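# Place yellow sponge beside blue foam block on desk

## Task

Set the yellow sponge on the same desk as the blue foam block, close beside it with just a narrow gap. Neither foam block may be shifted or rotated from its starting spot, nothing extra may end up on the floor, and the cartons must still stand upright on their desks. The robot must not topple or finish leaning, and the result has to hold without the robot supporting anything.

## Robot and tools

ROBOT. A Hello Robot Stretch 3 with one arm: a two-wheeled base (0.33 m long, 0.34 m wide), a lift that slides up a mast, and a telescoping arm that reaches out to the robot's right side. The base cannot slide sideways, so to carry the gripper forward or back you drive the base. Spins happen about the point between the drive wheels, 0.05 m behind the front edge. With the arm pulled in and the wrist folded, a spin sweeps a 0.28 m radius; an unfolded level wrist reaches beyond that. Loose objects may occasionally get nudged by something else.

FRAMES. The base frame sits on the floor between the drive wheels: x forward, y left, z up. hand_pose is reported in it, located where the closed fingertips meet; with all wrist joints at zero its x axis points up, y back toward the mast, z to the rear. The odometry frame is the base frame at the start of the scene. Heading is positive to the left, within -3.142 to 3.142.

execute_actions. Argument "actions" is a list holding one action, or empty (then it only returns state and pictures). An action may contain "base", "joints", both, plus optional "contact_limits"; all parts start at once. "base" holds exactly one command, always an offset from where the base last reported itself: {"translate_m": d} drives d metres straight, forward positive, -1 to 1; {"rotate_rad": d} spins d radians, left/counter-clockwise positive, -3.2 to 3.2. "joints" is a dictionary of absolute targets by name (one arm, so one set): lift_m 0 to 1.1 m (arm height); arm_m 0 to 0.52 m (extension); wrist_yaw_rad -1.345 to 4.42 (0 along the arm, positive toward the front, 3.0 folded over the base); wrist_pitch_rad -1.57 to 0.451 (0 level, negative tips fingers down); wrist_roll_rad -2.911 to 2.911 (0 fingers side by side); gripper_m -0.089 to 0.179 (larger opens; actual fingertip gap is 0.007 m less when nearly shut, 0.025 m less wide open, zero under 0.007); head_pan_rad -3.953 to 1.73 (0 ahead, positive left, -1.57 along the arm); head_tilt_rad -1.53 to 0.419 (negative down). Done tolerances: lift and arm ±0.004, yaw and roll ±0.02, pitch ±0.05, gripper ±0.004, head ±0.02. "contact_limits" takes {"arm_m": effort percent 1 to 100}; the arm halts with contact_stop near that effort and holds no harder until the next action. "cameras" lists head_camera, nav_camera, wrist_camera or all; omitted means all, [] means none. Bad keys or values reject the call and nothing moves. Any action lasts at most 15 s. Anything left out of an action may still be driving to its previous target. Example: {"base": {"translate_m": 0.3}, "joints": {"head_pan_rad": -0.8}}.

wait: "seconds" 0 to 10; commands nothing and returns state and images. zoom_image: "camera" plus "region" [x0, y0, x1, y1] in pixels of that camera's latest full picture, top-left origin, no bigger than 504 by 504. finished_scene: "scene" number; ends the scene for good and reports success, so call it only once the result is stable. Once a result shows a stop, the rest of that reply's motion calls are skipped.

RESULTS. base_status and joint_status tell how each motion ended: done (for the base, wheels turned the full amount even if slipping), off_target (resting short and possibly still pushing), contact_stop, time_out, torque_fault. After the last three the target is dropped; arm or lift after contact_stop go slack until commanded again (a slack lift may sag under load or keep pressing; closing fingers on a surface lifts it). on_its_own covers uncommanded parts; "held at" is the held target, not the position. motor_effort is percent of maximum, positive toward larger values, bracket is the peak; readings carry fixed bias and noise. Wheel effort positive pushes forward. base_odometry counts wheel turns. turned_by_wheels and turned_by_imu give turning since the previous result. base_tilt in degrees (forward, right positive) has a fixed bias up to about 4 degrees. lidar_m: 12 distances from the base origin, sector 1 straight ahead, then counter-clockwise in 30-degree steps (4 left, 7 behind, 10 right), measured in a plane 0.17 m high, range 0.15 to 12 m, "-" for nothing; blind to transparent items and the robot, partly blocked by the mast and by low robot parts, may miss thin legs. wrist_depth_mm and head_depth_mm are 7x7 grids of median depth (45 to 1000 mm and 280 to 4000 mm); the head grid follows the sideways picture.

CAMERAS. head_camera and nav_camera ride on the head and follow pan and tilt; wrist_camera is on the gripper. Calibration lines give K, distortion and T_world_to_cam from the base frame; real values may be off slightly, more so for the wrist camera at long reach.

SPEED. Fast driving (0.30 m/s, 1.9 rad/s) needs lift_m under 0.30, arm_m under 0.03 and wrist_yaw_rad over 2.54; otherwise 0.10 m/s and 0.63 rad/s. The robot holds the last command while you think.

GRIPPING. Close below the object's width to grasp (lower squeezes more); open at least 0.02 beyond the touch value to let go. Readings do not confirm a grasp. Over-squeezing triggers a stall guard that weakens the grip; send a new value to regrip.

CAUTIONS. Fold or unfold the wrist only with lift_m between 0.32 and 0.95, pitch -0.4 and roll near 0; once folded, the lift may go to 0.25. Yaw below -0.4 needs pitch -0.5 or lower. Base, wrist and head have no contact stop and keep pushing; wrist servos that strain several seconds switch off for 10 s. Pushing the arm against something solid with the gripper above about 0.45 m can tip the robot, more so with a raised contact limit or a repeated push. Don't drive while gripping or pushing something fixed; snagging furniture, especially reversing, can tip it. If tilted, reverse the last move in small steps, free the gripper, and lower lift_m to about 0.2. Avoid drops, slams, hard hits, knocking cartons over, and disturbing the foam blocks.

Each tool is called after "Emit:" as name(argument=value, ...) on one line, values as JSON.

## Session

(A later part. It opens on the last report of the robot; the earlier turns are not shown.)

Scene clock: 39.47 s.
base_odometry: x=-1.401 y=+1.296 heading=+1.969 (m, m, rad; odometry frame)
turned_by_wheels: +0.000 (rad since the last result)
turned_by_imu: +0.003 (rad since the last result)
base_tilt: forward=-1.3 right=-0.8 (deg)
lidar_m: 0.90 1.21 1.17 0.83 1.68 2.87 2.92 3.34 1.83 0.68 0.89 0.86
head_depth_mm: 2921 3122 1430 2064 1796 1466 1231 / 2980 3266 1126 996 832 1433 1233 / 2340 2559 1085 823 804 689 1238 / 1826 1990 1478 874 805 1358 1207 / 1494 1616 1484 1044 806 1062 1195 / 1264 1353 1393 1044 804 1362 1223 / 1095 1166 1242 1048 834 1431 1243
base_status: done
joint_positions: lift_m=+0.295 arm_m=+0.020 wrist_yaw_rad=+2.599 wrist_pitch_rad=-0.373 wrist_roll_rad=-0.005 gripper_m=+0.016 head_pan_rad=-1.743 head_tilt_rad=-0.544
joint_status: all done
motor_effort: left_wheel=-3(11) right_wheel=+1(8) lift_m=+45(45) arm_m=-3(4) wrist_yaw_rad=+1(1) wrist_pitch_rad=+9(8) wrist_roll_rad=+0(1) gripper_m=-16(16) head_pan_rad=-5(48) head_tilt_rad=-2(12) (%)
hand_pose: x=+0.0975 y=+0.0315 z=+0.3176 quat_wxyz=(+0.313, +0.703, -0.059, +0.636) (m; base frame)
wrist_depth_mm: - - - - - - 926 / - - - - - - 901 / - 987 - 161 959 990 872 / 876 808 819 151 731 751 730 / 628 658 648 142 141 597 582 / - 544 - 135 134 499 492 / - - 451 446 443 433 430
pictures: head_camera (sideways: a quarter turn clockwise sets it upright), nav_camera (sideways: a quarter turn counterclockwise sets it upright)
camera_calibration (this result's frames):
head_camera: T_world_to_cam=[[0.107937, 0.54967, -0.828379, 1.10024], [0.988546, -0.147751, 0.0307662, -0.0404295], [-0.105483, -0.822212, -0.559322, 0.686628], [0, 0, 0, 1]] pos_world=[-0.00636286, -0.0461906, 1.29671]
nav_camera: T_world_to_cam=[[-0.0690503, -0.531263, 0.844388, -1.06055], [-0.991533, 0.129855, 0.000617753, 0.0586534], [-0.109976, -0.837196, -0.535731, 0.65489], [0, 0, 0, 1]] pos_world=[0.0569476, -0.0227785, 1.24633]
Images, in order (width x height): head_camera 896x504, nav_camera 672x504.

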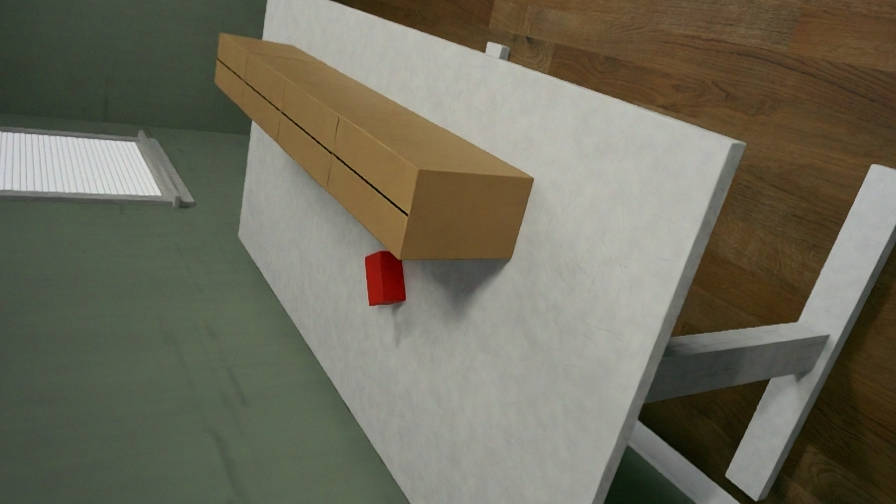

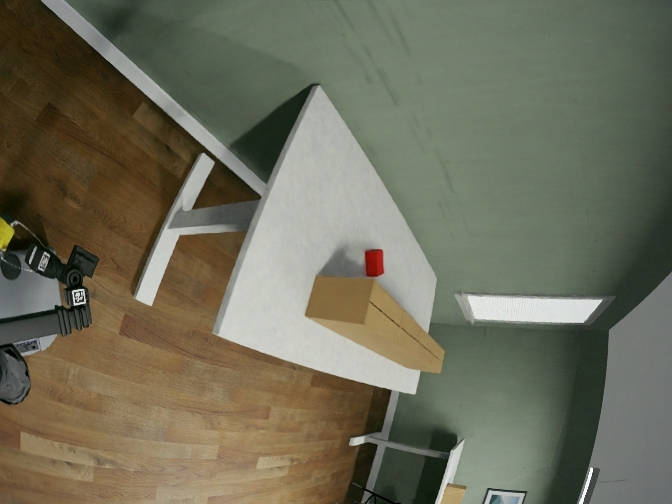

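Emit:
execute_actions(actions=[{"base":{"rotate_rad":-2.12},"joints":{"head_pan_rad":-1.75,"head_tilt_rad":-0.45}}], cameras=["nav_camera"])

Emit:
execute_actions(actions=[{"base":{"translate_m":-0.65}}], cameras=["head_camera","nav_camera"])

Scene clock: 42.13 s.
base_odometry: x=-1.401 y=+1.296 heading=-0.150 (m, m, rad; odometry frame)
turned_by_wheels: -2.120 (rad since the last result)
turned_by_imu: -2.088 (rad since the last result)
base_tilt: forward=-1.4 right=-0.9 (deg)
lidar_m: 1.83 0.69 0.90 0.86 0.89 1.21 1.17 0.83 1.64 2.87 2.92 3.17
head_depth_mm: 2412 1294 1055 2349 2001 1576 1293 / 2547 2653 1251 2463 2007 1574 1300 / 2502 2692 2992 2695 1999 1576 1303 / 2467 2685 2923 2735 2006 1575 1296 / 2389 2622 2901 2725 1985 1579 1302 / 2389 2611 2816 2690 1996 1576 1295 / 2351 2594 2798 2715 1998 1568 1301
base_status: done
joint_positions: lift_m=+0.295 arm_m=+0.020 wrist_yaw_rad=+2.599 wrist_pitch_rad=-0.373 wrist_roll_rad=-0.005 gripper_m=+0.016 head_pan_rad=-1.743 head_tilt_rad=-0.457
joint_status: all done
motor_effort: left_wheel=+1(12) right_wheel=-1(4) lift_m=+45(45) arm_m=-3(3) wrist_yaw_rad=+1(1) wrist_pitch_rad=+9(8) wrist_roll_rad=+0(0) gripper_m=-17(16) head_pan_rad=-5(4) head_tilt_rad=+3(11) (%)
hand_pose: x=+0.0975 y=+0.0315 z=+0.3176 quat_wxyz=(+0.313, +0.703, -0.059, +0.636) (m; base frame)
wrist_depth_mm: 680 747 854 - - - - / 715 806 918 - - - - / 758 854 965 161 774 995 959 / 772 834 806 151 688 746 728 / 683 660 647 141 141 575 592 / - 542 - 135 134 502 504 / - - 454 448 440 431 428
pictures: nav_camera (sideways: a quarter turn counterclockwise sets it upright)
camera_calibration (this result's frames):
nav_camera: T_world_to_cam=[[-0.05644, -0.457476, 0.887429, -1.11676], [-0.991438, 0.130509, 0.00422327, 0.0539585], [-0.117749, -0.879593, -0.460925, 0.557604], [0, 0, 0, 1]] pos_world=[0.0561239, -0.0274699, 1.24783]
Images, in order (width x height): nav_camera 672x504.

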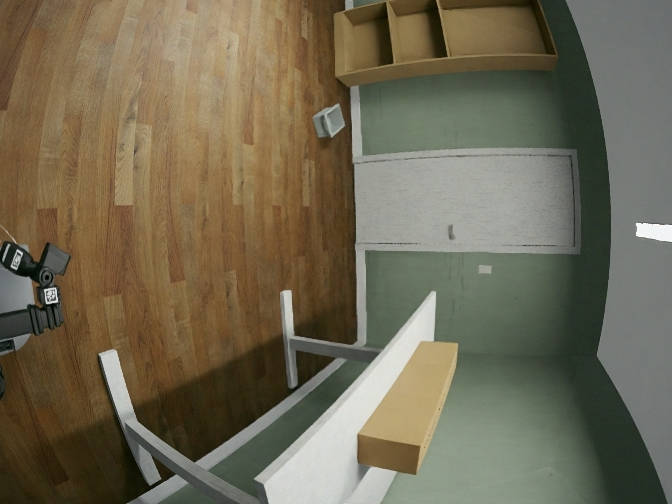

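Scene clock: 46.00 s.
base_odometry: x=-2.043 y=+1.393 heading=-0.150 (m, m, rad; odometry frame)
turned_by_wheels: +0.000 (rad since the last result)
turned_by_imu: -0.003 (rad since the last result)
base_tilt: forward=-1.3 right=-1.0 (deg)
lidar_m: 2.47 1.23 0.89 0.86 0.75 0.54 0.52 0.54 0.46 0.45 2.98 3.77
head_depth_mm: 1062 1094 1062 732 538 467 1231 / 1365 1412 1149 734 538 466 1298 / 1928 1977 1146 733 538 452 720 / 2468 2659 1143 732 538 453 724 / 2439 2601 1152 737 538 438 1303 / 2405 2521 678 707 538 437 1303 / 2373 2541 740 704 538 425 1299
base_status: done
joint_positions: lift_m=+0.295 arm_m=+0.020 wrist_yaw_rad=+2.599 wrist_pitch_rad=-0.373 wrist_roll_rad=-0.005 gripper_m=+0.016 head_pan_rad=-1.743 head_tilt_rad=-0.457
joint_status: not commanded
motor_effort: left_wheel=+1(8) right_wheel=-1(7) lift_m=+45(45) arm_m=-3(4) wrist_yaw_rad=+1(1) wrist_pitch_rad=+8(8) wrist_roll_rad=+0(0) gripper_m=-15(16) head_pan_rad=-5(5) head_tilt_rad=+3(3) (%)
hand_pose: x=+0.0975 y=+0.0315 z=+0.3176 quat_wxyz=(+0.313, +0.703, -0.059, +0.636) (m; base frame)
wrist_depth_mm: 659 755 874 994 - - - / 708 798 929 - - - - / 749 827 970 161 947 990 930 / 771 836 813 151 730 729 740 / 704 657 647 142 141 596 593 / - 546 - 134 134 506 497 / - - 455 446 442 436 425
pictures: head_camera (sideways: a quarter turn clockwise sets it upright), nav_camera (sideways: a quarter turn counterclockwise sets it upright)
camera_calibration (this result's frames):
head_camera: T_world_to_cam=[[0.0955563, 0.477135, -0.873619, 1.15931], [0.98892, -0.145669, 0.0286093, -0.0376271], [-0.113609, -0.866673, -0.485768, 0.590977], [0, 0, 0, 1]] pos_world=[-0.00642913, -0.0464457, 1.30095]
nav_camera: T_world_to_cam=[[-0.0564401, -0.457476, 0.887429, -1.11676], [-0.991438, 0.130509, 0.00422328, 0.0539585], [-0.11775, -0.879593, -0.460925, 0.557604], [0, 0, 0, 1]] pos_world=[0.0561239, -0.0274699, 1.24783]
Images, in order (width x height): head_camera 896x504, nav_camera 672x504.

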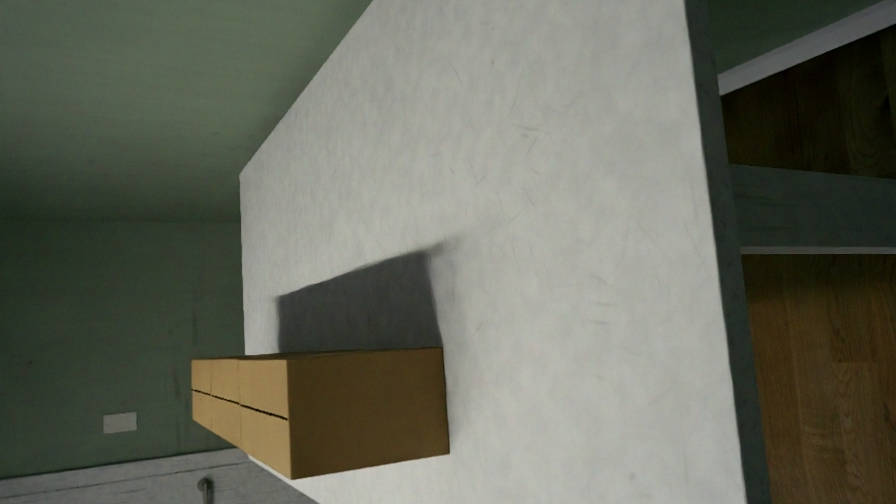

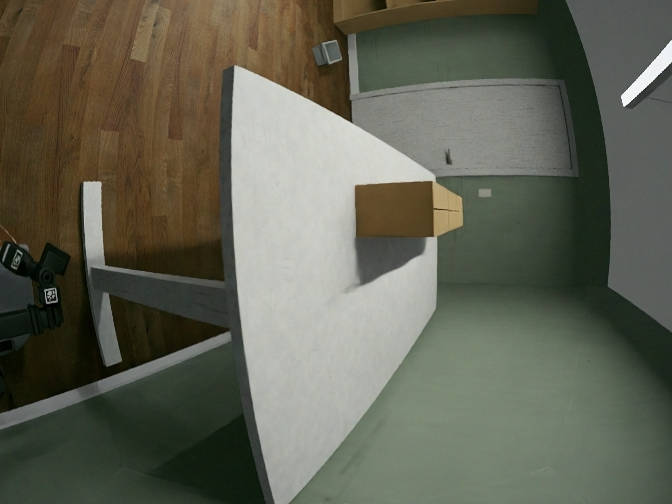

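Emit:
execute_actions(actions=[{"base":{"rotate_rad":-0.21},"joints":{"head_pan_rad":0.3,"head_tilt_rad":-0.5}}], cameras=["head_camera"])

Emit:
execute_actions(actions=[{"base":{"translate_m":1.0}}], cameras=[])

Emit:
execute_actions(actions=[{"base":{"rotate_rad":0.22},"joints":{"head_pan_rad":0.0,"head_tilt_rad":-0.7}}], cameras=["head_camera","nav_camera"])

Scene clock: 47.90 s.
base_odometry: x=-2.043 y=+1.393 heading=-0.360 (m, m, rad; odometry frame)
turned_by_wheels: -0.210 (rad since the last result)
turned_by_imu: -0.207 (rad since the last result)
base_tilt: forward=-1.4 right=-0.9 (deg)
lidar_m: 3.78 1.26 0.97 0.86 0.86 0.59 0.52 0.52 0.62 0.45 2.91 3.30
head_depth_mm: 3444 3723 3777 2526 1895 1523 1269 / 3517 3811 3616 2543 1886 1528 1275 / 3610 3822 3328 2538 1919 1522 1264 / 3500 3823 1491 2209 1899 1523 1271 / 3445 3435 1477 2212 1895 1539 1269 / 2369 2425 1702 1380 1683 1526 1276 / 1831 1884 1709 1793 1844 1533 1270
base_status: done
joint_positions: lift_m=+0.295 arm_m=+0.020 wrist_yaw_rad=+2.599 wrist_pitch_rad=-0.373 wrist_roll_rad=-0.005 gripper_m=+0.016 head_pan_rad=+0.293 head_tilt_rad=-0.494
joint_status: all done
motor_effort: left_wheel=+2(11) right_wheel=-1(5) lift_m=+45(44) arm_m=-3(3) wrist_yaw_rad=+1(1) wrist_pitch_rad=+9(8) wrist_roll_rad=+0(0) gripper_m=-16(17) head_pan_rad=+4(47) head_tilt_rad=-3(6) (%)
hand_pose: x=+0.0975 y=+0.0315 z=+0.3176 quat_wxyz=(+0.313, +0.703, -0.059, +0.636) (m; base frame)
wrist_depth_mm: 678 768 944 - - - - / 704 824 994 - - - - / 733 860 - 160 968 980 943 / 773 826 813 150 727 747 738 / 685 652 647 142 141 599 599 / - 548 - 135 134 507 492 / - - 462 443 438 436 429
pictures: head_camera (sideways: a quarter turn clockwise sets it upright)
camera_calibration (this result's frames):
head_camera: T_world_to_cam=[[-0.499637, -0.137814, -0.855202, 1.13892], [-0.312472, 0.949467, 0.0295515, -0.0309138], [0.807914, 0.281991, -0.517451, 0.62658], [0, 0, 0, 1]] pos_world=[0.0531655, 0.00962093, 1.29915]
Images, in order (width x height): head_camera 896x504.

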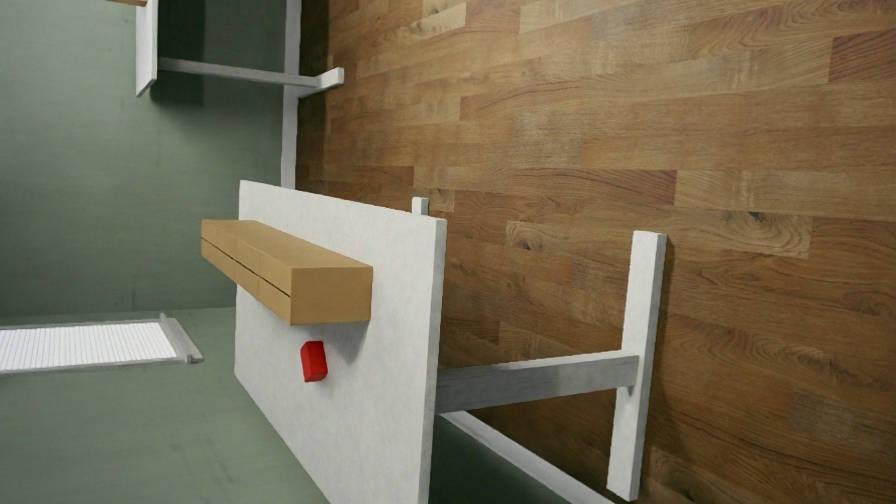

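Scene clock: 53.00 s.
base_odometry: x=-1.107 y=+1.041 heading=-0.360 (m, m, rad; odometry frame)
turned_by_wheels: +0.000 (rad since the last result)
turned_by_imu: +0.003 (rad since the last result)
base_tilt: forward=-1.4 right=-0.8 (deg)
lidar_m: 2.79 1.58 1.21 0.66 1.07 1.28 1.49 1.06 1.77 2.67 2.59 3.00
head_depth_mm: 2664 2897 3148 2525 1902 1522 1268 / 2663 2880 3158 2532 1899 1528 1271 / 2743 2979 3225 2523 1899 1532 1273 / 2761 2986 3314 2541 1903 1528 1273 / 2793 3078 3226 2228 1883 1512 1269 / 2790 3003 1264 1084 949 1522 1273 / 2260 2294 1682 911 844 722 1263
base_status: done
joint_positions: lift_m=+0.295 arm_m=+0.020 wrist_yaw_rad=+2.599 wrist_pitch_rad=-0.373 wrist_roll_rad=-0.005 gripper_m=+0.016 head_pan_rad=+0.293 head_tilt_rad=-0.495
joint_status: not commanded
motor_effort: left_wheel=+1(11) right_wheel=-1(2) lift_m=+45(45) arm_m=-3(3) wrist_yaw_rad=+1(2) wrist_pitch_rad=+8(9) wrist_roll_rad=+0(0) gripper_m=-16(16) head_pan_rad=+3(4) head_tilt_rad=-2(2) (%)
hand_pose: x=+0.0975 y=+0.0315 z=+0.3176 quat_wxyz=(+0.313, +0.703, -0.059, +0.636) (m; base frame)
wrist_depth_mm: 818 902 - - - - - / 864 943 - - - - - / 902 996 - 161 958 983 938 / 871 831 775 151 734 751 737 / 691 654 641 141 141 601 587 / - 552 - 134 135 510 494 / - - 451 446 447 435 429
pictures: none
No camera images: the call's "cameras" was empty. Leave "cameras" out to get every camera's image.

Scene clock: 54.03 s.
base_odometry: x=-1.107 y=+1.041 heading=-0.140 (m, m, rad; odometry frame)
turned_by_wheels: +0.220 (rad since the last result)
turned_by_imu: +0.217 (rad since the last result)
base_tilt: forward=-1.4 right=-0.8 (deg)
lidar_m: 2.79 1.52 0.66 1.07 1.12 1.53 1.06 1.55 1.79 2.67 2.59 3.19
head_depth_mm: 2755 3046 2446 1915 1567 1335 1163 / 2762 2988 2443 1907 1578 1327 1154 / 2787 3045 2448 1920 1578 1344 1159 / 2778 3033 2461 1904 1570 1334 1164 / 2820 2997 2473 1894 1576 1336 1158 / 2839 1372 1139 1867 1576 1341 1155 / 2688 1104 1012 852 1462 1347 1166
base_status: done
joint_positions: lift_m=+0.295 arm_m=+0.020 wrist_yaw_rad=+2.599 wrist_pitch_rad=-0.373 wrist_roll_rad=-0.005 gripper_m=+0.016 head_pan_rad=+0.007 head_tilt_rad=-0.691
joint_status: all done
motor_effort: left_wheel=-3(13) right_wheel=+1(5) lift_m=+44(45) arm_m=-3(3) wrist_yaw_rad=+2(1) wrist_pitch_rad=+8(8) wrist_roll_rad=+0(1) gripper_m=-16(16) head_pan_rad=-5(32) head_tilt_rad=-3(16) (%)
hand_pose: x=+0.0975 y=+0.0315 z=+0.3176 quat_wxyz=(+0.313, +0.703, -0.059, +0.636) (m; base frame)
wrist_depth_mm: 825 936 - - - - - / 868 982 - - - - - / 933 - - 161 965 983 947 / 853 849 774 151 721 745 715 / 693 663 658 142 140 600 585 / - 547 - 134 135 504 504 / - - 453 445 441 431 427
pictures: head_camera (sideways: a quarter turn clockwise sets it upright), nav_camera (sideways: a quarter turn counterclockwise sets it upright)
camera_calibration (this result's frames):
head_camera: T_world_to_cam=[[-0.675738, 0.00738713, -0.737105, 0.986043], [-0.0260665, 0.999085, 0.033909, -0.0383257], [0.736681, 0.0421273, -0.674927, 0.831877], [0, 0, 0, 1]] pos_world=[0.0524801, -0.00403813, 1.28957]
nav_camera: T_world_to_cam=[[0.653315, 0.0276139, 0.756583, -0.950494], [0.0486224, -0.998802, -0.00553139, 0.0603134], [0.755523, 0.0404006, -0.653875, 0.803306], [0, 0, 0, 1]] pos_world=[0.0111228, 0.0540339, 1.24472]
Images, in order (width x height): head_camera 896x504, nav_camera 672x504.

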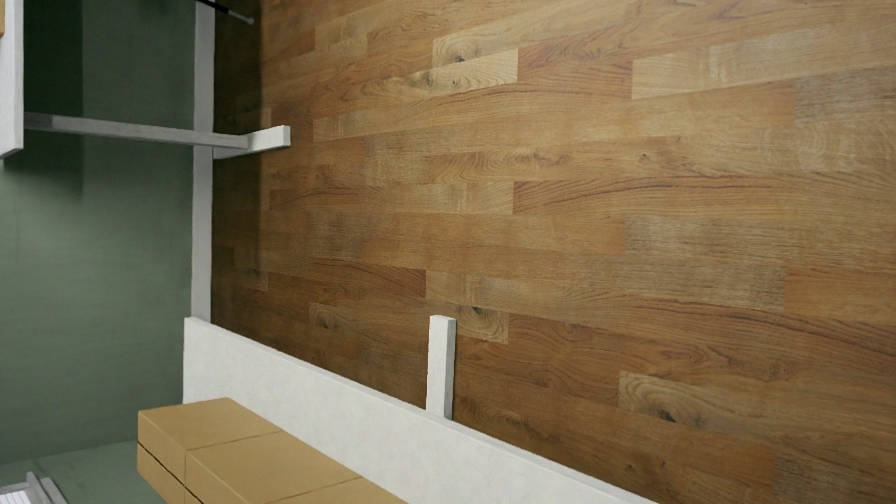

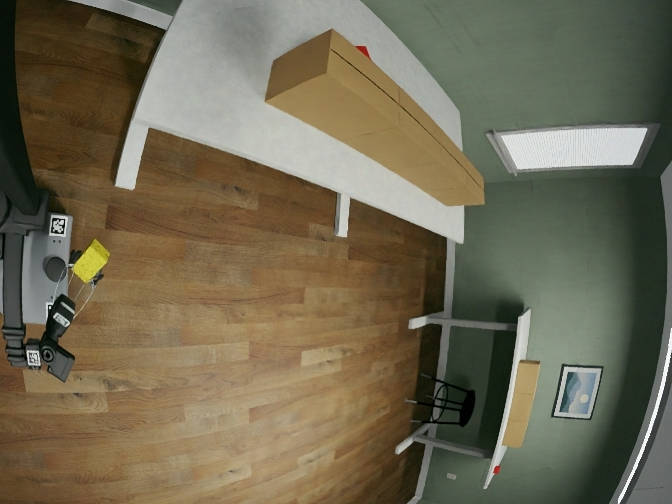

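Emit:
execute_actions(actions=[{"base":{"translate_m":1.0}}], cameras=["head_camera","nav_camera"])

Scene clock: 59.27 s.
base_odometry: x=-0.117 y=+0.901 heading=-0.140 (m, m, rad; odometry frame)
turned_by_wheels: +0.000 (rad since the last result)
turned_by_imu: +0.003 (rad since the last result)
base_tilt: forward=-1.4 right=-1.0 (deg)
lidar_m: 1.80 1.51 0.75 1.07 1.11 0.95 2.05 2.51 2.76 2.36 2.52 1.88
head_depth_mm: 1600 2140 2367 1913 1562 1333 1157 / 1823 2099 2259 1910 1576 1331 1160 / 1929 2159 2343 1914 1578 1342 1157 / 1943 2206 2356 1921 1573 1341 1157 / 1956 2212 2388 1913 1572 1343 1159 / 1971 2218 2389 1930 1576 1337 1157 / 1995 2224 2402 1922 720 1302 1151
base_status: done
joint_positions: lift_m=+0.295 arm_m=+0.020 wrist_yaw_rad=+2.599 wrist_pitch_rad=-0.373 wrist_roll_rad=-0.005 gripper_m=+0.016 head_pan_rad=+0.007 head_tilt_rad=-0.692
joint_status: not commanded
motor_effort: left_wheel=-3(9) right_wheel=+2(7) lift_m=+44(46) arm_m=-3(3) wrist_yaw_rad=+1(1) wrist_pitch_rad=+8(8) wrist_roll_rad=+0(0) gripper_m=-16(16) head_pan_rad=-4(5) head_tilt_rad=-3(3) (%)
hand_pose: x=+0.0975 y=+0.0315 z=+0.3176 quat_wxyz=(+0.313, +0.703, -0.059, +0.636) (m; base frame)
wrist_depth_mm: 822 933 - - - - - / 854 987 - - - - - / 917 - - 161 939 - 962 / 860 841 803 151 693 753 734 / 689 663 654 142 141 603 593 / - 544 - 135 134 504 492 / - - 462 450 444 436 427
pictures: head_camera (sideways: a quarter turn clockwise sets it upright), nav_camera (sideways: a quarter turn counterclockwise sets it upright)
camera_calibration (this result's frames):
head_camera: T_world_to_cam=[[-0.676516, 0.00751096, -0.73639, 0.985116], [-0.0258395, 0.99909, 0.033929, -0.038353], [0.735975, 0.0419814, -0.675706, 0.832895], [0, 0, 0, 1]] pos_world=[0.0524662, -0.00404709, 1.28952]
nav_camera: T_world_to_cam=[[0.65412, 0.0274945, 0.755891, -0.949598], [0.0484255, -0.998811, -0.0055752, 0.0603717], [0.754839, 0.0402512, -0.654673, 0.804349], [0, 0, 0, 1]] pos_world=[0.0110727, 0.0540326, 1.24472]
Images, in order (width x height): head_camera 896x504, nav_camera 672x504.

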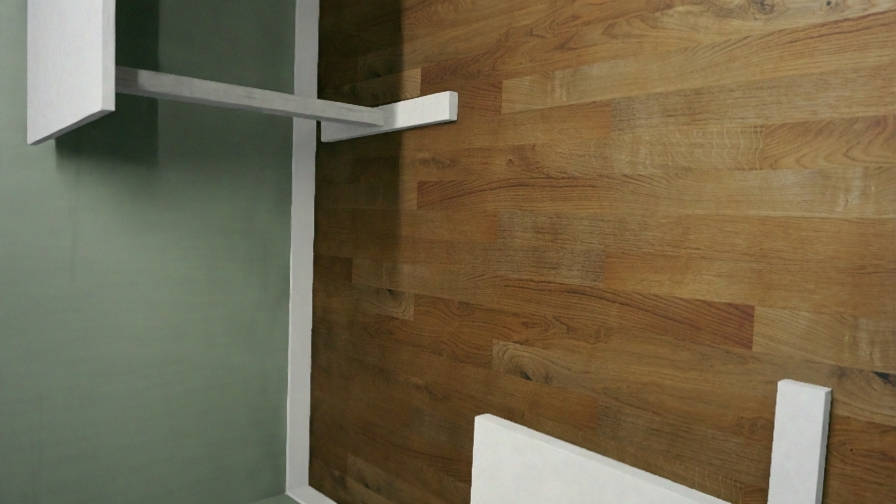

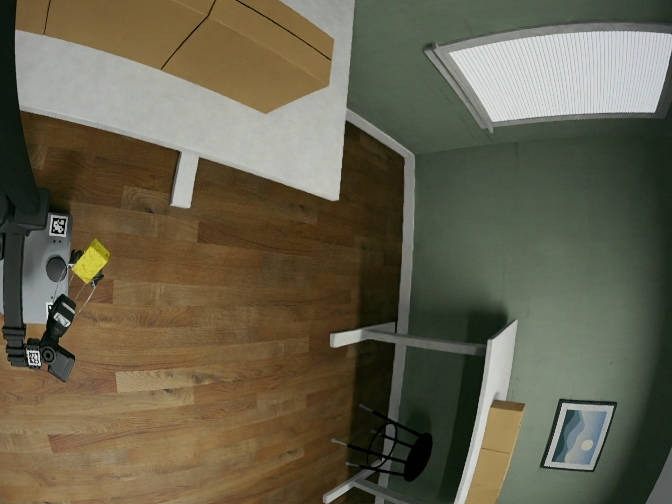

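Emit:
execute_actions(actions=[{"base":{"translate_m":0.72}}], cameras=[])

Emit:
execute_actions(actions=[{"base":{"rotate_rad":0.1}}], cameras=[])

Emit:
execute_actions(actions=[{"base":{"translate_m":1.0},"joints":{"head_pan_rad":-1.6,"head_tilt_rad":-0.45}}], cameras=["head_camera","nav_camera"])

Scene clock: 63.63 s.
base_odometry: x=+0.596 y=+0.800 heading=-0.140 (m, m, rad; odometry frame)
turned_by_wheels: +0.000 (rad since the last result)
turned_by_imu: +0.002 (rad since the last result)
base_tilt: forward=-1.5 right=-0.9 (deg)
lidar_m: 1.55 1.50 1.10 1.06 0.62 1.52 2.75 3.13 2.45 2.39 1.66 1.10
head_depth_mm: 1245 895 1186 1758 1566 1333 1161 / 1271 1472 1684 1850 1542 1329 1155 / 1303 1473 1698 1854 1585 1330 1157 / 1310 1497 1712 1866 1568 1340 1161 / 1326 1503 1733 1888 1576 1330 1159 / 1335 1500 1739 1893 1577 1340 1155 / 1343 1521 1748 1911 1584 1337 1159
base_status: done
joint_positions: lift_m=+0.295 arm_m=+0.020 wrist_yaw_rad=+2.599 wrist_pitch_rad=-0.373 wrist_roll_rad=-0.005 gripper_m=+0.016 head_pan_rad=+0.007 head_tilt_rad=-0.692
joint_status: not commanded
motor_effort: left_wheel=-3(9) right_wheel=+2(7) lift_m=+45(45) arm_m=-3(3) wrist_yaw_rad=+2(2) wrist_pitch_rad=+8(8) wrist_roll_rad=+0(0) gripper_m=-17(17) head_pan_rad=-5(5) head_tilt_rad=-3(3) (%)
hand_pose: x=+0.0975 y=+0.0315 z=+0.3176 quat_wxyz=(+0.313, +0.703, -0.059, +0.636) (m; base frame)
wrist_depth_mm: 817 920 - - - - - / 864 946 - - - - - / 903 - - 161 956 976 946 / 764 841 819 151 721 748 732 / 622 657 642 142 140 599 590 / - 547 - 134 134 508 490 / - - 450 443 441 434 427
pictures: none
No camera images: the call's "cameras" was empty. Leave "cameras" out to get every camera's image.

Scene clock: 64.47 s.
base_odometry: x=+0.596 y=+0.800 heading=-0.041 (m, m, rad; odometry frame)
turned_by_wheels: +0.100 (rad since the last result)
turned_by_imu: +0.098 (rad since the last result)
base_tilt: forward=-1.3 right=-0.8 (deg)
lidar_m: 1.55 1.37 1.08 0.62 0.63 1.57 2.76 3.09 2.45 2.39 1.35 1.10
head_depth_mm: 1252 1428 1629 1777 1497 1297 1154 / 1299 1458 1653 1843 1578 1338 1153 / 1308 1474 1689 1846 1574 1332 1162 / 1335 1503 1736 1885 1570 1333 1157 / 1356 1534 1756 1911 1576 1331 1160 / 1380 1567 1815 1941 1577 1336 1162 / 1397 1584 1832 1909 1578 1344 1168
base_status: done
joint_positions: lift_m=+0.295 arm_m=+0.020 wrist_yaw_rad=+2.599 wrist_pitch_rad=-0.373 wrist_roll_rad=-0.005 gripper_m=+0.016 head_pan_rad=+0.007 head_tilt_rad=-0.692
joint_status: not commanded
motor_effort: left_wheel=-3(13) right_wheel=+2(5) lift_m=+45(45) arm_m=-3(3) wrist_yaw_rad=+1(1) wrist_pitch_rad=+8(8) wrist_roll_rad=+1(1) gripper_m=-16(16) head_pan_rad=-4(4) head_tilt_rad=-3(3) (%)
hand_pose: x=+0.0975 y=+0.0315 z=+0.3176 quat_wxyz=(+0.313, +0.703, -0.059, +0.636) (m; base frame)
wrist_depth_mm: 845 917 - - - - - / 879 972 - - - - - / 612 - - 160 986 990 937 / 617 824 819 151 724 758 735 / 622 652 642 142 140 609 597 / - 553 - 135 134 503 495 / - - 454 444 441 436 430
pictures: none
No camera images: the call's "cameras" was empty. Leave "cameras" out to get every camera's image.

Scene clock: 69.57 s.
base_odometry: x=+1.595 y=+0.759 heading=-0.041 (m, m, rad; odometry frame)
turned_by_wheels: +0.000 (rad since the last result)
turned_by_imu: +0.003 (rad since the last result)
base_tilt: forward=-1.4 right=-1.0 (deg)
lidar_m: 0.56 0.60 0.90 0.95 1.03 1.29 3.77 3.60 2.63 0.41 0.72 0.57
head_depth_mm: 2279 2460 983 696 534 425 1232 / 2331 2448 657 686 537 424 1238 / 2358 2499 983 696 537 424 1268 / 2395 2568 1148 732 539 425 646 / 2041 2093 1145 731 537 425 654 / 1440 1506 1145 733 537 425 1297 / 1090 1151 1126 732 538 424 1237
base_status: done
joint_positions: lift_m=+0.295 arm_m=+0.020 wrist_yaw_rad=+2.599 wrist_pitch_rad=-0.373 wrist_roll_rad=-0.005 gripper_m=+0.016 head_pan_rad=-1.593 head_tilt_rad=-0.458
joint_status: all done
motor_effort: left_wheel=-3(9) right_wheel=+1(6) lift_m=+46(44) arm_m=-4(3) wrist_yaw_rad=+1(1) wrist_pitch_rad=+8(8) wrist_roll_rad=+0(0) gripper_m=-16(16) head_pan_rad=-5(49) head_tilt_rad=+3(16) (%)
hand_pose: x=+0.0975 y=+0.0315 z=+0.3176 quat_wxyz=(+0.313, +0.703, -0.059, +0.636) (m; base frame)
wrist_depth_mm: 753 829 902 - 714 527 418 / 803 869 988 - 775 556 430 / 852 943 - 161 733 568 448 / 850 829 812 152 716 607 457 / 683 667 646 142 140 581 476 / - 539 - 134 134 508 472 / - - 453 449 439 441 426
pictures: head_camera (sideways: a quarter turn clockwise sets it upright), nav_camera (sideways: a quarter turn counterclockwise sets it upright)
camera_calibration (this result's frames):
head_camera: T_world_to_cam=[[0.0229648, 0.486668, -0.873285, 1.15932], [0.999581, 0.00420122, 0.0286273, -0.0377156], [0.0176009, -0.873577, -0.486368, 0.590956], [0, 0, 0, 1]] pos_world=[0.000674883, -0.0477984, 1.30092]
nav_camera: T_world_to_cam=[[0.012762, -0.461376, 0.887113, -1.11677], [-0.999799, -0.0195897, 0.00419472, 0.0540467], [0.0154429, -0.886988, -0.461533, 0.557583], [0, 0, 0, 1]] pos_world=[0.0596774, -0.0196236, 1.24782]
Images, in order (width x height): head_camera 896x504, nav_camera 672x504.

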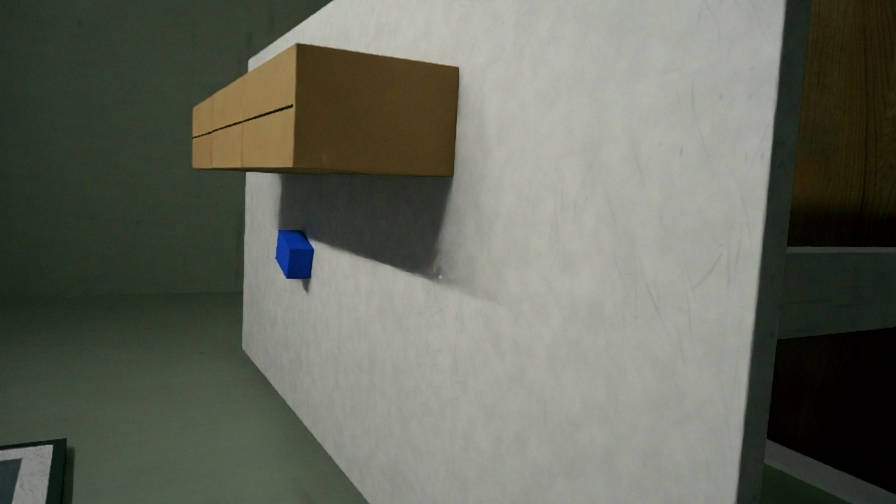

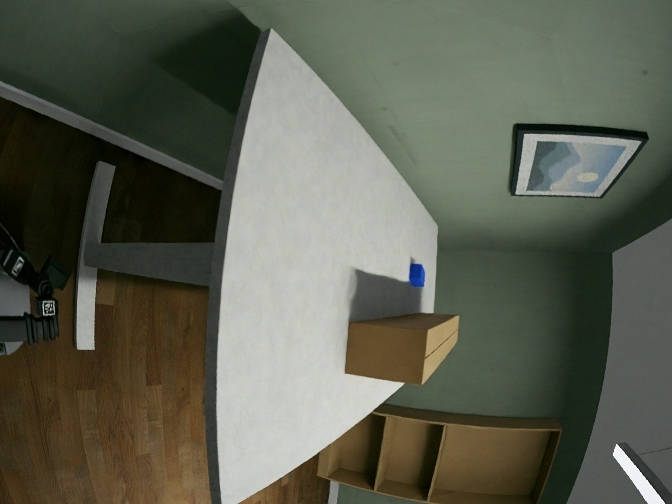

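Emit:
zoom_image(camera="head_camera", region=[240, 200, 360, 300])

Region (240, 200, 360, 300) of head_camera's 896x504 image, scaled by 4.200, with more detail than that image has.

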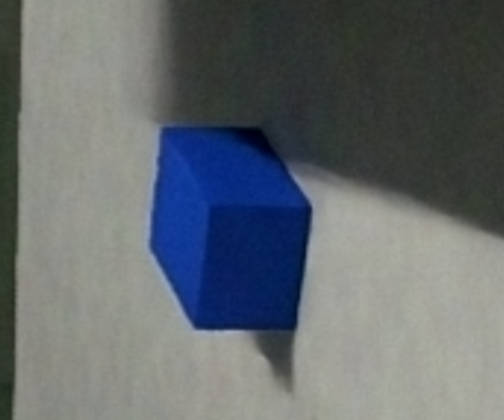

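Emit:
execute_actions(actions=[{"base":{"translate_m":-0.555},"joints":{"arm_m":0.0}}], cameras=[])

Emit:
execute_actions(actions=[{"base":{"rotate_rad":1.483},"joints":{"head_pan_rad":-2.6,"head_tilt_rad":-0.8}}], cameras=["nav_camera"])

Emit:
execute_actions(actions=[{"base":{"translate_m":-0.9},"joints":{"head_pan_rad":-1.8}}], cameras=["nav_camera","head_camera"])

Scene clock: 73.90 s.
base_odometry: x=+1.040 y=+0.782 heading=-0.041 (m, m, rad; odometry frame)
turned_by_wheels: +0.000 (rad since the last result)
turned_by_imu: -0.003 (rad since the last result)
base_tilt: forward=-1.5 right=-1.0 (deg)
lidar_m: 1.11 1.19 1.03 1.02 0.84 0.86 3.19 3.53 2.64 1.17 1.15 0.70
head_depth_mm: 2203 2346 2583 2561 1982 1576 1299 / 2277 2507 2633 2598 1989 1567 1306 / 2305 2492 2781 2675 1987 1577 1302 / 2327 2528 2776 2680 1993 1583 1306 / 2381 2564 1515 2685 1995 1574 1299 / 2420 2546 1129 1342 1808 1565 1303 / 2261 2096 958 733 1791 1583 1304
base_status: done
joint_positions: lift_m=+0.295 arm_m=+0.000 wrist_yaw_rad=+2.599 wrist_pitch_rad=-0.373 wrist_roll_rad=-0.005 gripper_m=+0.016 head_pan_rad=-1.593 head_tilt_rad=-0.458
joint_status: all done
motor_effort: left_wheel=-3(13) right_wheel=+2(4) lift_m=+45(46) arm_m=-3(2) wrist_yaw_rad=+1(1) wrist_pitch_rad=+9(8) wrist_roll_rad=+0(0) gripper_m=-16(16) head_pan_rad=-4(5) head_tilt_rad=+3(2) (%)
hand_pose: x=+0.0975 y=+0.0515 z=+0.3176 quat_wxyz=(+0.313, +0.703, -0.059, +0.636) (m; base frame)
wrist_depth_mm: 779 862 950 - - - 862 / 824 923 - - - - 900 / 866 952 - 161 945 997 868 / 887 840 814 151 744 757 726 / 679 655 643 142 140 600 587 / 580 543 502 135 134 507 489 / - 480 457 447 442 437 428
pictures: none
No camera images: the call's "cameras" was empty. Leave "cameras" out to get every camera's image.

Scene clock: 76.17 s.
base_odometry: x=+1.040 y=+0.782 heading=+1.442 (m, m, rad; odometry frame)
turned_by_wheels: +1.483 (rad since the last result)
turned_by_imu: +1.459 (rad since the last result)
base_tilt: forward=-1.4 right=-1.0 (deg)
lidar_m: 1.02 1.06 0.84 3.65 3.80 2.64 2.45 1.15 0.71 1.11 1.16 1.05
head_depth_mm: 974 2573 2111 1718 1456 1274 1141 / 889 764 1919 1690 1468 1278 1143 / 786 707 1946 1731 1471 1268 1148 / 678 707 573 1689 1469 1253 1146 / 696 707 554 1652 1482 1255 1150 / 992 711 554 1021 1344 1282 1128 / 999 713 557 925 1420 1278 1128
base_status: done
joint_positions: lift_m=+0.295 arm_m=+0.000 wrist_yaw_rad=+2.599 wrist_pitch_rad=-0.373 wrist_roll_rad=-0.005 gripper_m=+0.016 head_pan_rad=-2.593 head_tilt_rad=-0.791
joint_status: all done
motor_effort: left_wheel=-3(11) right_wheel=+2(8) lift_m=+44(45) arm_m=-3(3) wrist_yaw_rad=+1(2) wrist_pitch_rad=+8(8) wrist_roll_rad=+1(0) gripper_m=-16(16) head_pan_rad=-4(51) head_tilt_rad=-3(21) (%)
hand_pose: x=+0.0975 y=+0.0515 z=+0.3176 quat_wxyz=(+0.313, +0.703, -0.059, +0.636) (m; base frame)
wrist_depth_mm: - - - - - 930 762 / - - - - - 987 808 / - - - 160 972 934 804 / 874 841 799 151 743 750 719 / 679 658 649 142 141 605 586 / 570 545 508 134 134 507 500 / - 473 459 449 442 432 430
pictures: nav_camera (sideways: a quarter turn counterclockwise sets it upright)
camera_calibration (this result's frames):
nav_camera: T_world_to_cam=[[-0.607171, -0.397779, 0.687834, -0.853208], [-0.555586, 0.831403, -0.0096259, 0.0693287], [-0.568038, -0.387995, -0.725804, 0.904935], [0, 0, 0, 1]] pos_world=[0.0345124, -0.0459178, 1.24434]
Images, in order (width x height): nav_camera 672x504.

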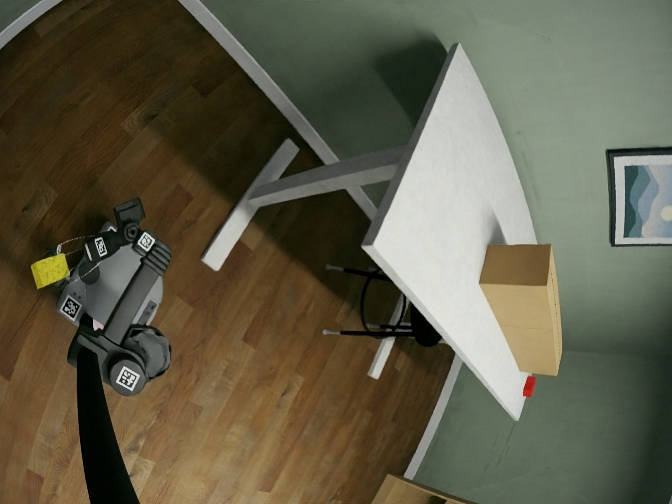

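Scene clock: 80.93 s.
base_odometry: x=+0.925 y=-0.110 heading=+1.442 (m, m, rad; odometry frame)
turned_by_wheels: +0.000 (rad since the last result)
turned_by_imu: -0.005 (rad since the last result)
base_tilt: forward=-1.4 right=-1.0 (deg)
lidar_m: 1.91 1.58 2.41 3.25 2.59 1.85 1.56 0.94 0.45 0.65 0.78 1.57
head_depth_mm: 450 458 518 450 1374 1271 1124 / 451 446 515 452 867 1276 1125 / 453 436 503 452 865 1251 1143 / 455 425 499 452 1185 1273 1150 / 458 415 485 453 1375 1273 1125 / 880 407 471 455 413 1274 1130 / 869 396 460 455 413 1275 1125
base_status: done
joint_positions: lift_m=+0.295 arm_m=+0.000 wrist_yaw_rad=+2.599 wrist_pitch_rad=-0.373 wrist_roll_rad=-0.005 gripper_m=+0.016 head_pan_rad=-1.807 head_tilt_rad=-0.791
joint_status: all done
motor_effort: left_wheel=-2(15) right_wheel=+1(4) lift_m=+44(44) arm_m=-3(4) wrist_yaw_rad=+1(1) wrist_pitch_rad=+8(8) wrist_roll_rad=+0(0) gripper_m=-17(16) head_pan_rad=+4(47) head_tilt_rad=-3(3) (%)
hand_pose: x=+0.0975 y=+0.0515 z=+0.3176 quat_wxyz=(+0.313, +0.703, -0.059, +0.636) (m; base frame)
wrist_depth_mm: - - - - - - - / - - - - - - - / - - - 161 954 981 940 / 861 835 810 151 717 742 729 / 674 656 643 142 141 595 592 / 570 543 501 135 135 508 503 / - 480 462 449 442 431 431
pictures: head_camera (sideways: a quarter turn clockwise sets it upright), nav_camera (sideways: a quarter turn counterclockwise sets it upright)
camera_calibration (this result's frames):
head_camera: T_world_to_cam=[[0.186312, 0.72212, -0.666206, 0.888391], [0.975135, -0.218729, 0.0356201, -0.0466562], [-0.119997, -0.656277, -0.744917, 0.928129], [0, 0, 0, 1]] pos_world=[-0.00864907, -0.0426201, 1.28489]
nav_camera: T_world_to_cam=[[-0.147419, -0.71078, 0.687794, -0.85596], [-0.980928, 0.194132, -0.00962817, 0.0719263], [-0.12668, -0.676095, -0.725843, 0.902292], [0, 0, 0, 1]] pos_world=[0.0586715, -0.0123268, 1.24434]
Images, in order (width x height): head_camera 896x504, nav_camera 672x504.

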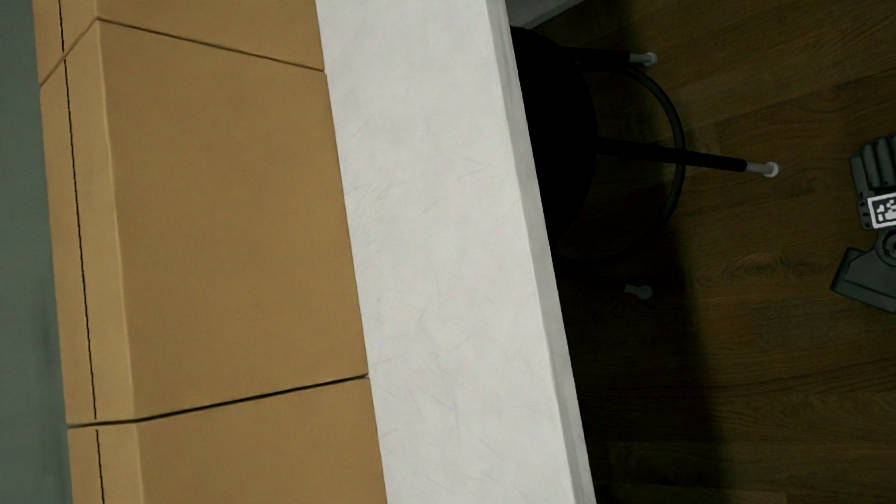

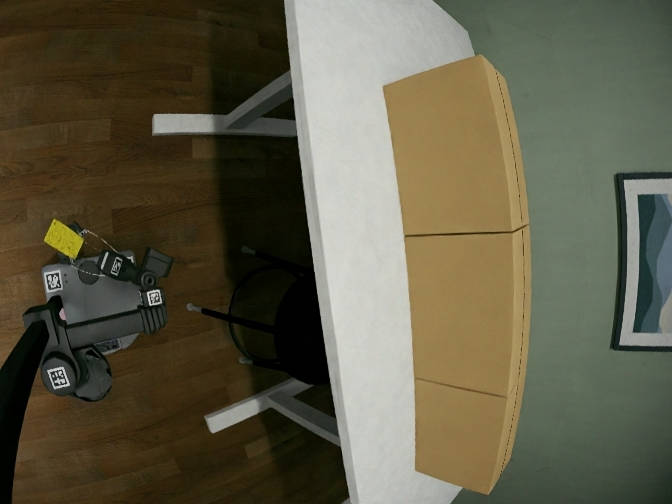

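Emit:
execute_actions(actions=[{"base":{"translate_m":-0.555},"joints":{"lift_m":0.96,"wrist_yaw_rad":1.7,"wrist_pitch_rad":-0.1,"head_pan_rad":-1.45,"head_tilt_rad":-0.6}}])

Scene clock: 87.93 s.
base_odometry: x=+0.854 y=-0.661 heading=+1.442 (m, m, rad; odometry frame)
turned_by_wheels: +0.000 (rad since the last result)
turned_by_imu: -0.003 (rad since the last result)
base_tilt: forward=-1.3 right=-0.9 (deg)
lidar_m: 2.46 2.10 3.39 3.18 1.45 1.03 1.27 1.35 0.65 0.56 0.52 1.22
head_depth_mm: 878 958 768 566 478 - - / 892 976 768 567 479 - - / 909 993 764 567 464 406 - / 923 995 468 526 452 1061 - / 938 999 458 515 452 829 - / 956 1016 465 526 467 - - / 967 1032 474 531 452 - -
base_status: done
joint_positions: lift_m=+0.960 arm_m=+0.000 wrist_yaw_rad=+1.702 wrist_pitch_rad=-0.125 wrist_roll_rad=-0.005 gripper_m=+0.016 head_pan_rad=-1.457 head_tilt_rad=-0.606
joint_status: all done
motor_effort: left_wheel=-2(11) right_wheel=+1(4) lift_m=+45(48) arm_m=-3(3) wrist_yaw_rad=-3(3) wrist_pitch_rad=+9(11) wrist_roll_rad=+0(0) gripper_m=-16(15) head_pan_rad=+3(32) head_tilt_rad=+2(15) (%)
hand_pose: x=+0.2277 y=-0.1125 z=+1.0424 quat_wxyz=(+0.500, +0.559, -0.430, +0.503) (m; base frame)
wrist_depth_mm: - - - - - - - / - - - - - - 426 / - - - 162 935 670 429 / - - - 151 - 484 412 / - - - 142 140 364 328 / - - - 135 134 - 252 / - - - - - - 212
pictures: head_camera (sideways: a quarter turn clockwise sets it upright), nav_camera (sideways: a quarter turn counterclockwise sets it upright), wrist_camera
camera_calibration (this result's frames):
head_camera: T_world_to_cam=[[-0.0571226, 0.608101, -0.791802, 1.05356], [0.990332, 0.134933, 0.0321834, -0.0422829], [0.126411, -0.782308, -0.60993, 0.751051], [0, 0, 0, 1]] pos_world=[0.00711501, -0.0474144, 1.29366]
nav_camera: T_world_to_cam=[[0.0893626, -0.58052, 0.809327, -1.01581], [-0.987935, -0.154857, -0.00199331, 0.0620307], [0.126487, -0.799384, -0.587355, 0.72061], [0, 0, 0, 1]] pos_world=[0.0609096, -0.00404693, 1.2455]
wrist_camera: T_world_to_cam=[[0.151355, -0.987786, -0.037024, -0.0989119], [-0.337187, -0.0163844, -0.941295, 1.08127], [0.929191, 0.154953, -0.335548, 0.319475], [0, 0, 0, 1]] pos_world=[0.0827079, -0.129492, 1.12133]
Images, in order (width x height): head_camera 896x504, nav_camera 672x504, wrist_camera 644x364.

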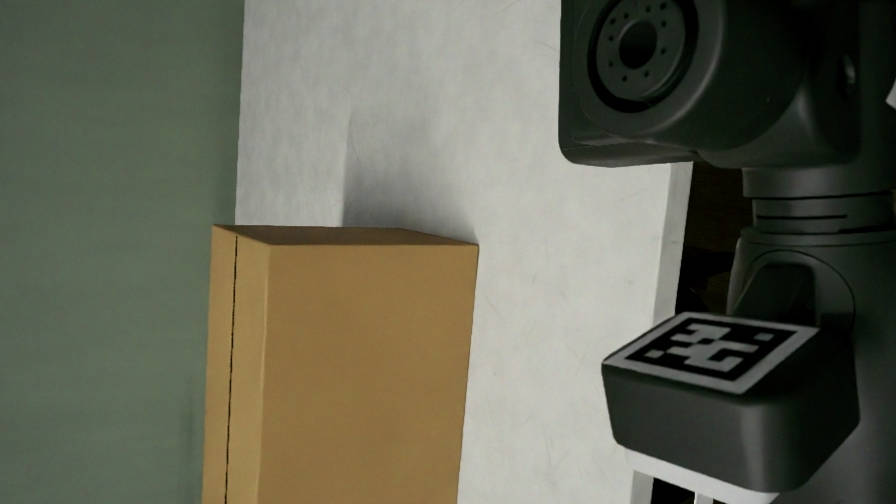

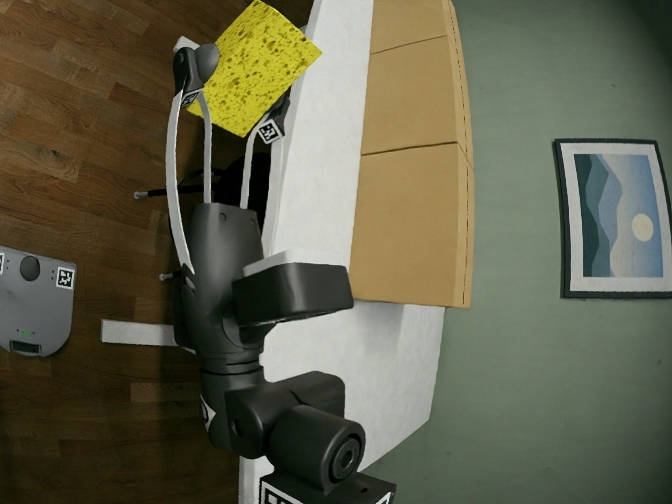

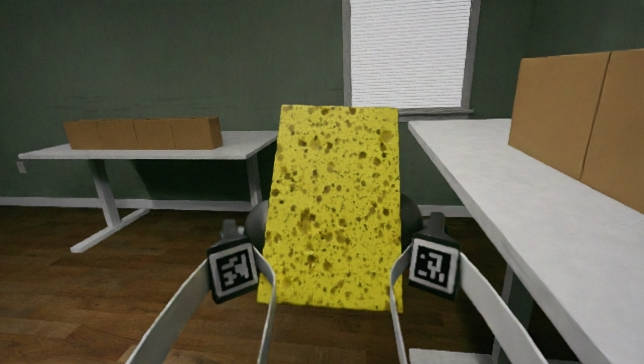

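Emit:
execute_actions(actions=[{"joints":{"lift_m":1.1,"arm_m":0.15,"wrist_yaw_rad":1.5,"wrist_pitch_rad":0.12}}], cameras=["head_camera","wrist_camera"])

Scene clock: 90.40 s.
base_odometry: x=+0.854 y=-0.661 heading=+1.442 (m, m, rad; odometry frame)
turned_by_wheels: +0.000 (rad since the last result)
turned_by_imu: +0.000 (rad since the last result)
base_tilt: forward=-1.4 right=-1.0 (deg)
lidar_m: 2.47 2.10 3.41 3.20 1.46 1.02 1.27 1.35 0.65 0.56 0.52 1.21
head_depth_mm: - - 731 566 450 402 1196 / 891 - 728 568 451 1027 1147 / 902 - 731 570 451 1303 1199 / - - 475 527 452 1157 1171 / 953 - 465 514 452 830 1183 / 949 460 465 524 452 822 1153 / 959 493 473 532 452 842 1174
base_status: not commanded
joint_positions: lift_m=+1.100 arm_m=+0.150 wrist_yaw_rad=+1.500 wrist_pitch_rad=+0.094 wrist_roll_rad=-0.005 gripper_m=+0.016 head_pan_rad=-1.457 head_tilt_rad=-0.606
joint_status: all done
motor_effort: left_wheel=-2(2) right_wheel=+1(1) lift_m=+45(48) arm_m=+3(2) wrist_yaw_rad=-1(3) wrist_pitch_rad=+9(12) wrist_roll_rad=+0(0) gripper_m=-17(17) head_pan_rad=+3(3) head_tilt_rad=+2(2) (%)
hand_pose: x=+0.2354 y=-0.3127 z=+1.2384 quat_wxyz=(+0.496, +0.456, -0.538, +0.507) (m; base frame)
wrist_depth_mm: - - - - - - 855 / - - - - - - 857 / - - - 161 - - 870 / - - - 151 - - 879 / - - - 142 141 - 868 / - - - 135 134 328 698 / - - - 578 446 271 239
pictures: head_camera (sideways: a quarter turn clockwise sets it upright), wrist_camera
camera_calibration (this result's frames):
head_camera: T_world_to_cam=[[-0.0571713, 0.607892, -0.791959, 1.05377], [0.990315, 0.135059, 0.0321778, -0.0422755], [0.126522, -0.782449, -0.609726, 0.750785], [0, 0, 0, 1]] pos_world=[0.00712085, -0.0474164, 1.29367]
wrist_camera: T_world_to_cam=[[-0.0417733, -0.998628, -0.0315798, -0.255228], [-0.121449, 0.0364483, -0.991928, 1.29348], [0.991718, -0.0376008, -0.122805, 0.0707422], [0, 0, 0, 1]] pos_world=[0.0762745, -0.299363, 1.28367]
Images, in order (width x height): head_camera 896x504, wrist_camera 644x364.

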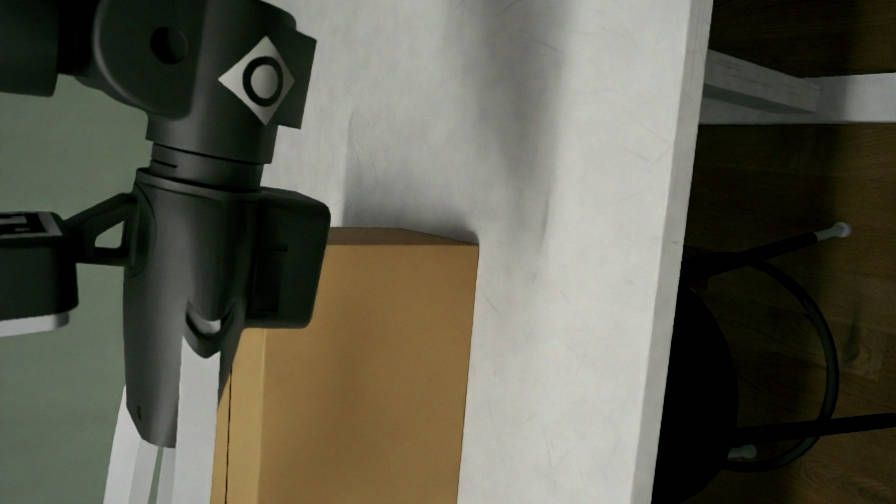

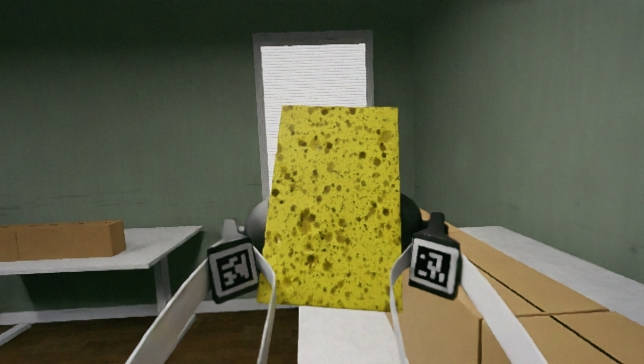

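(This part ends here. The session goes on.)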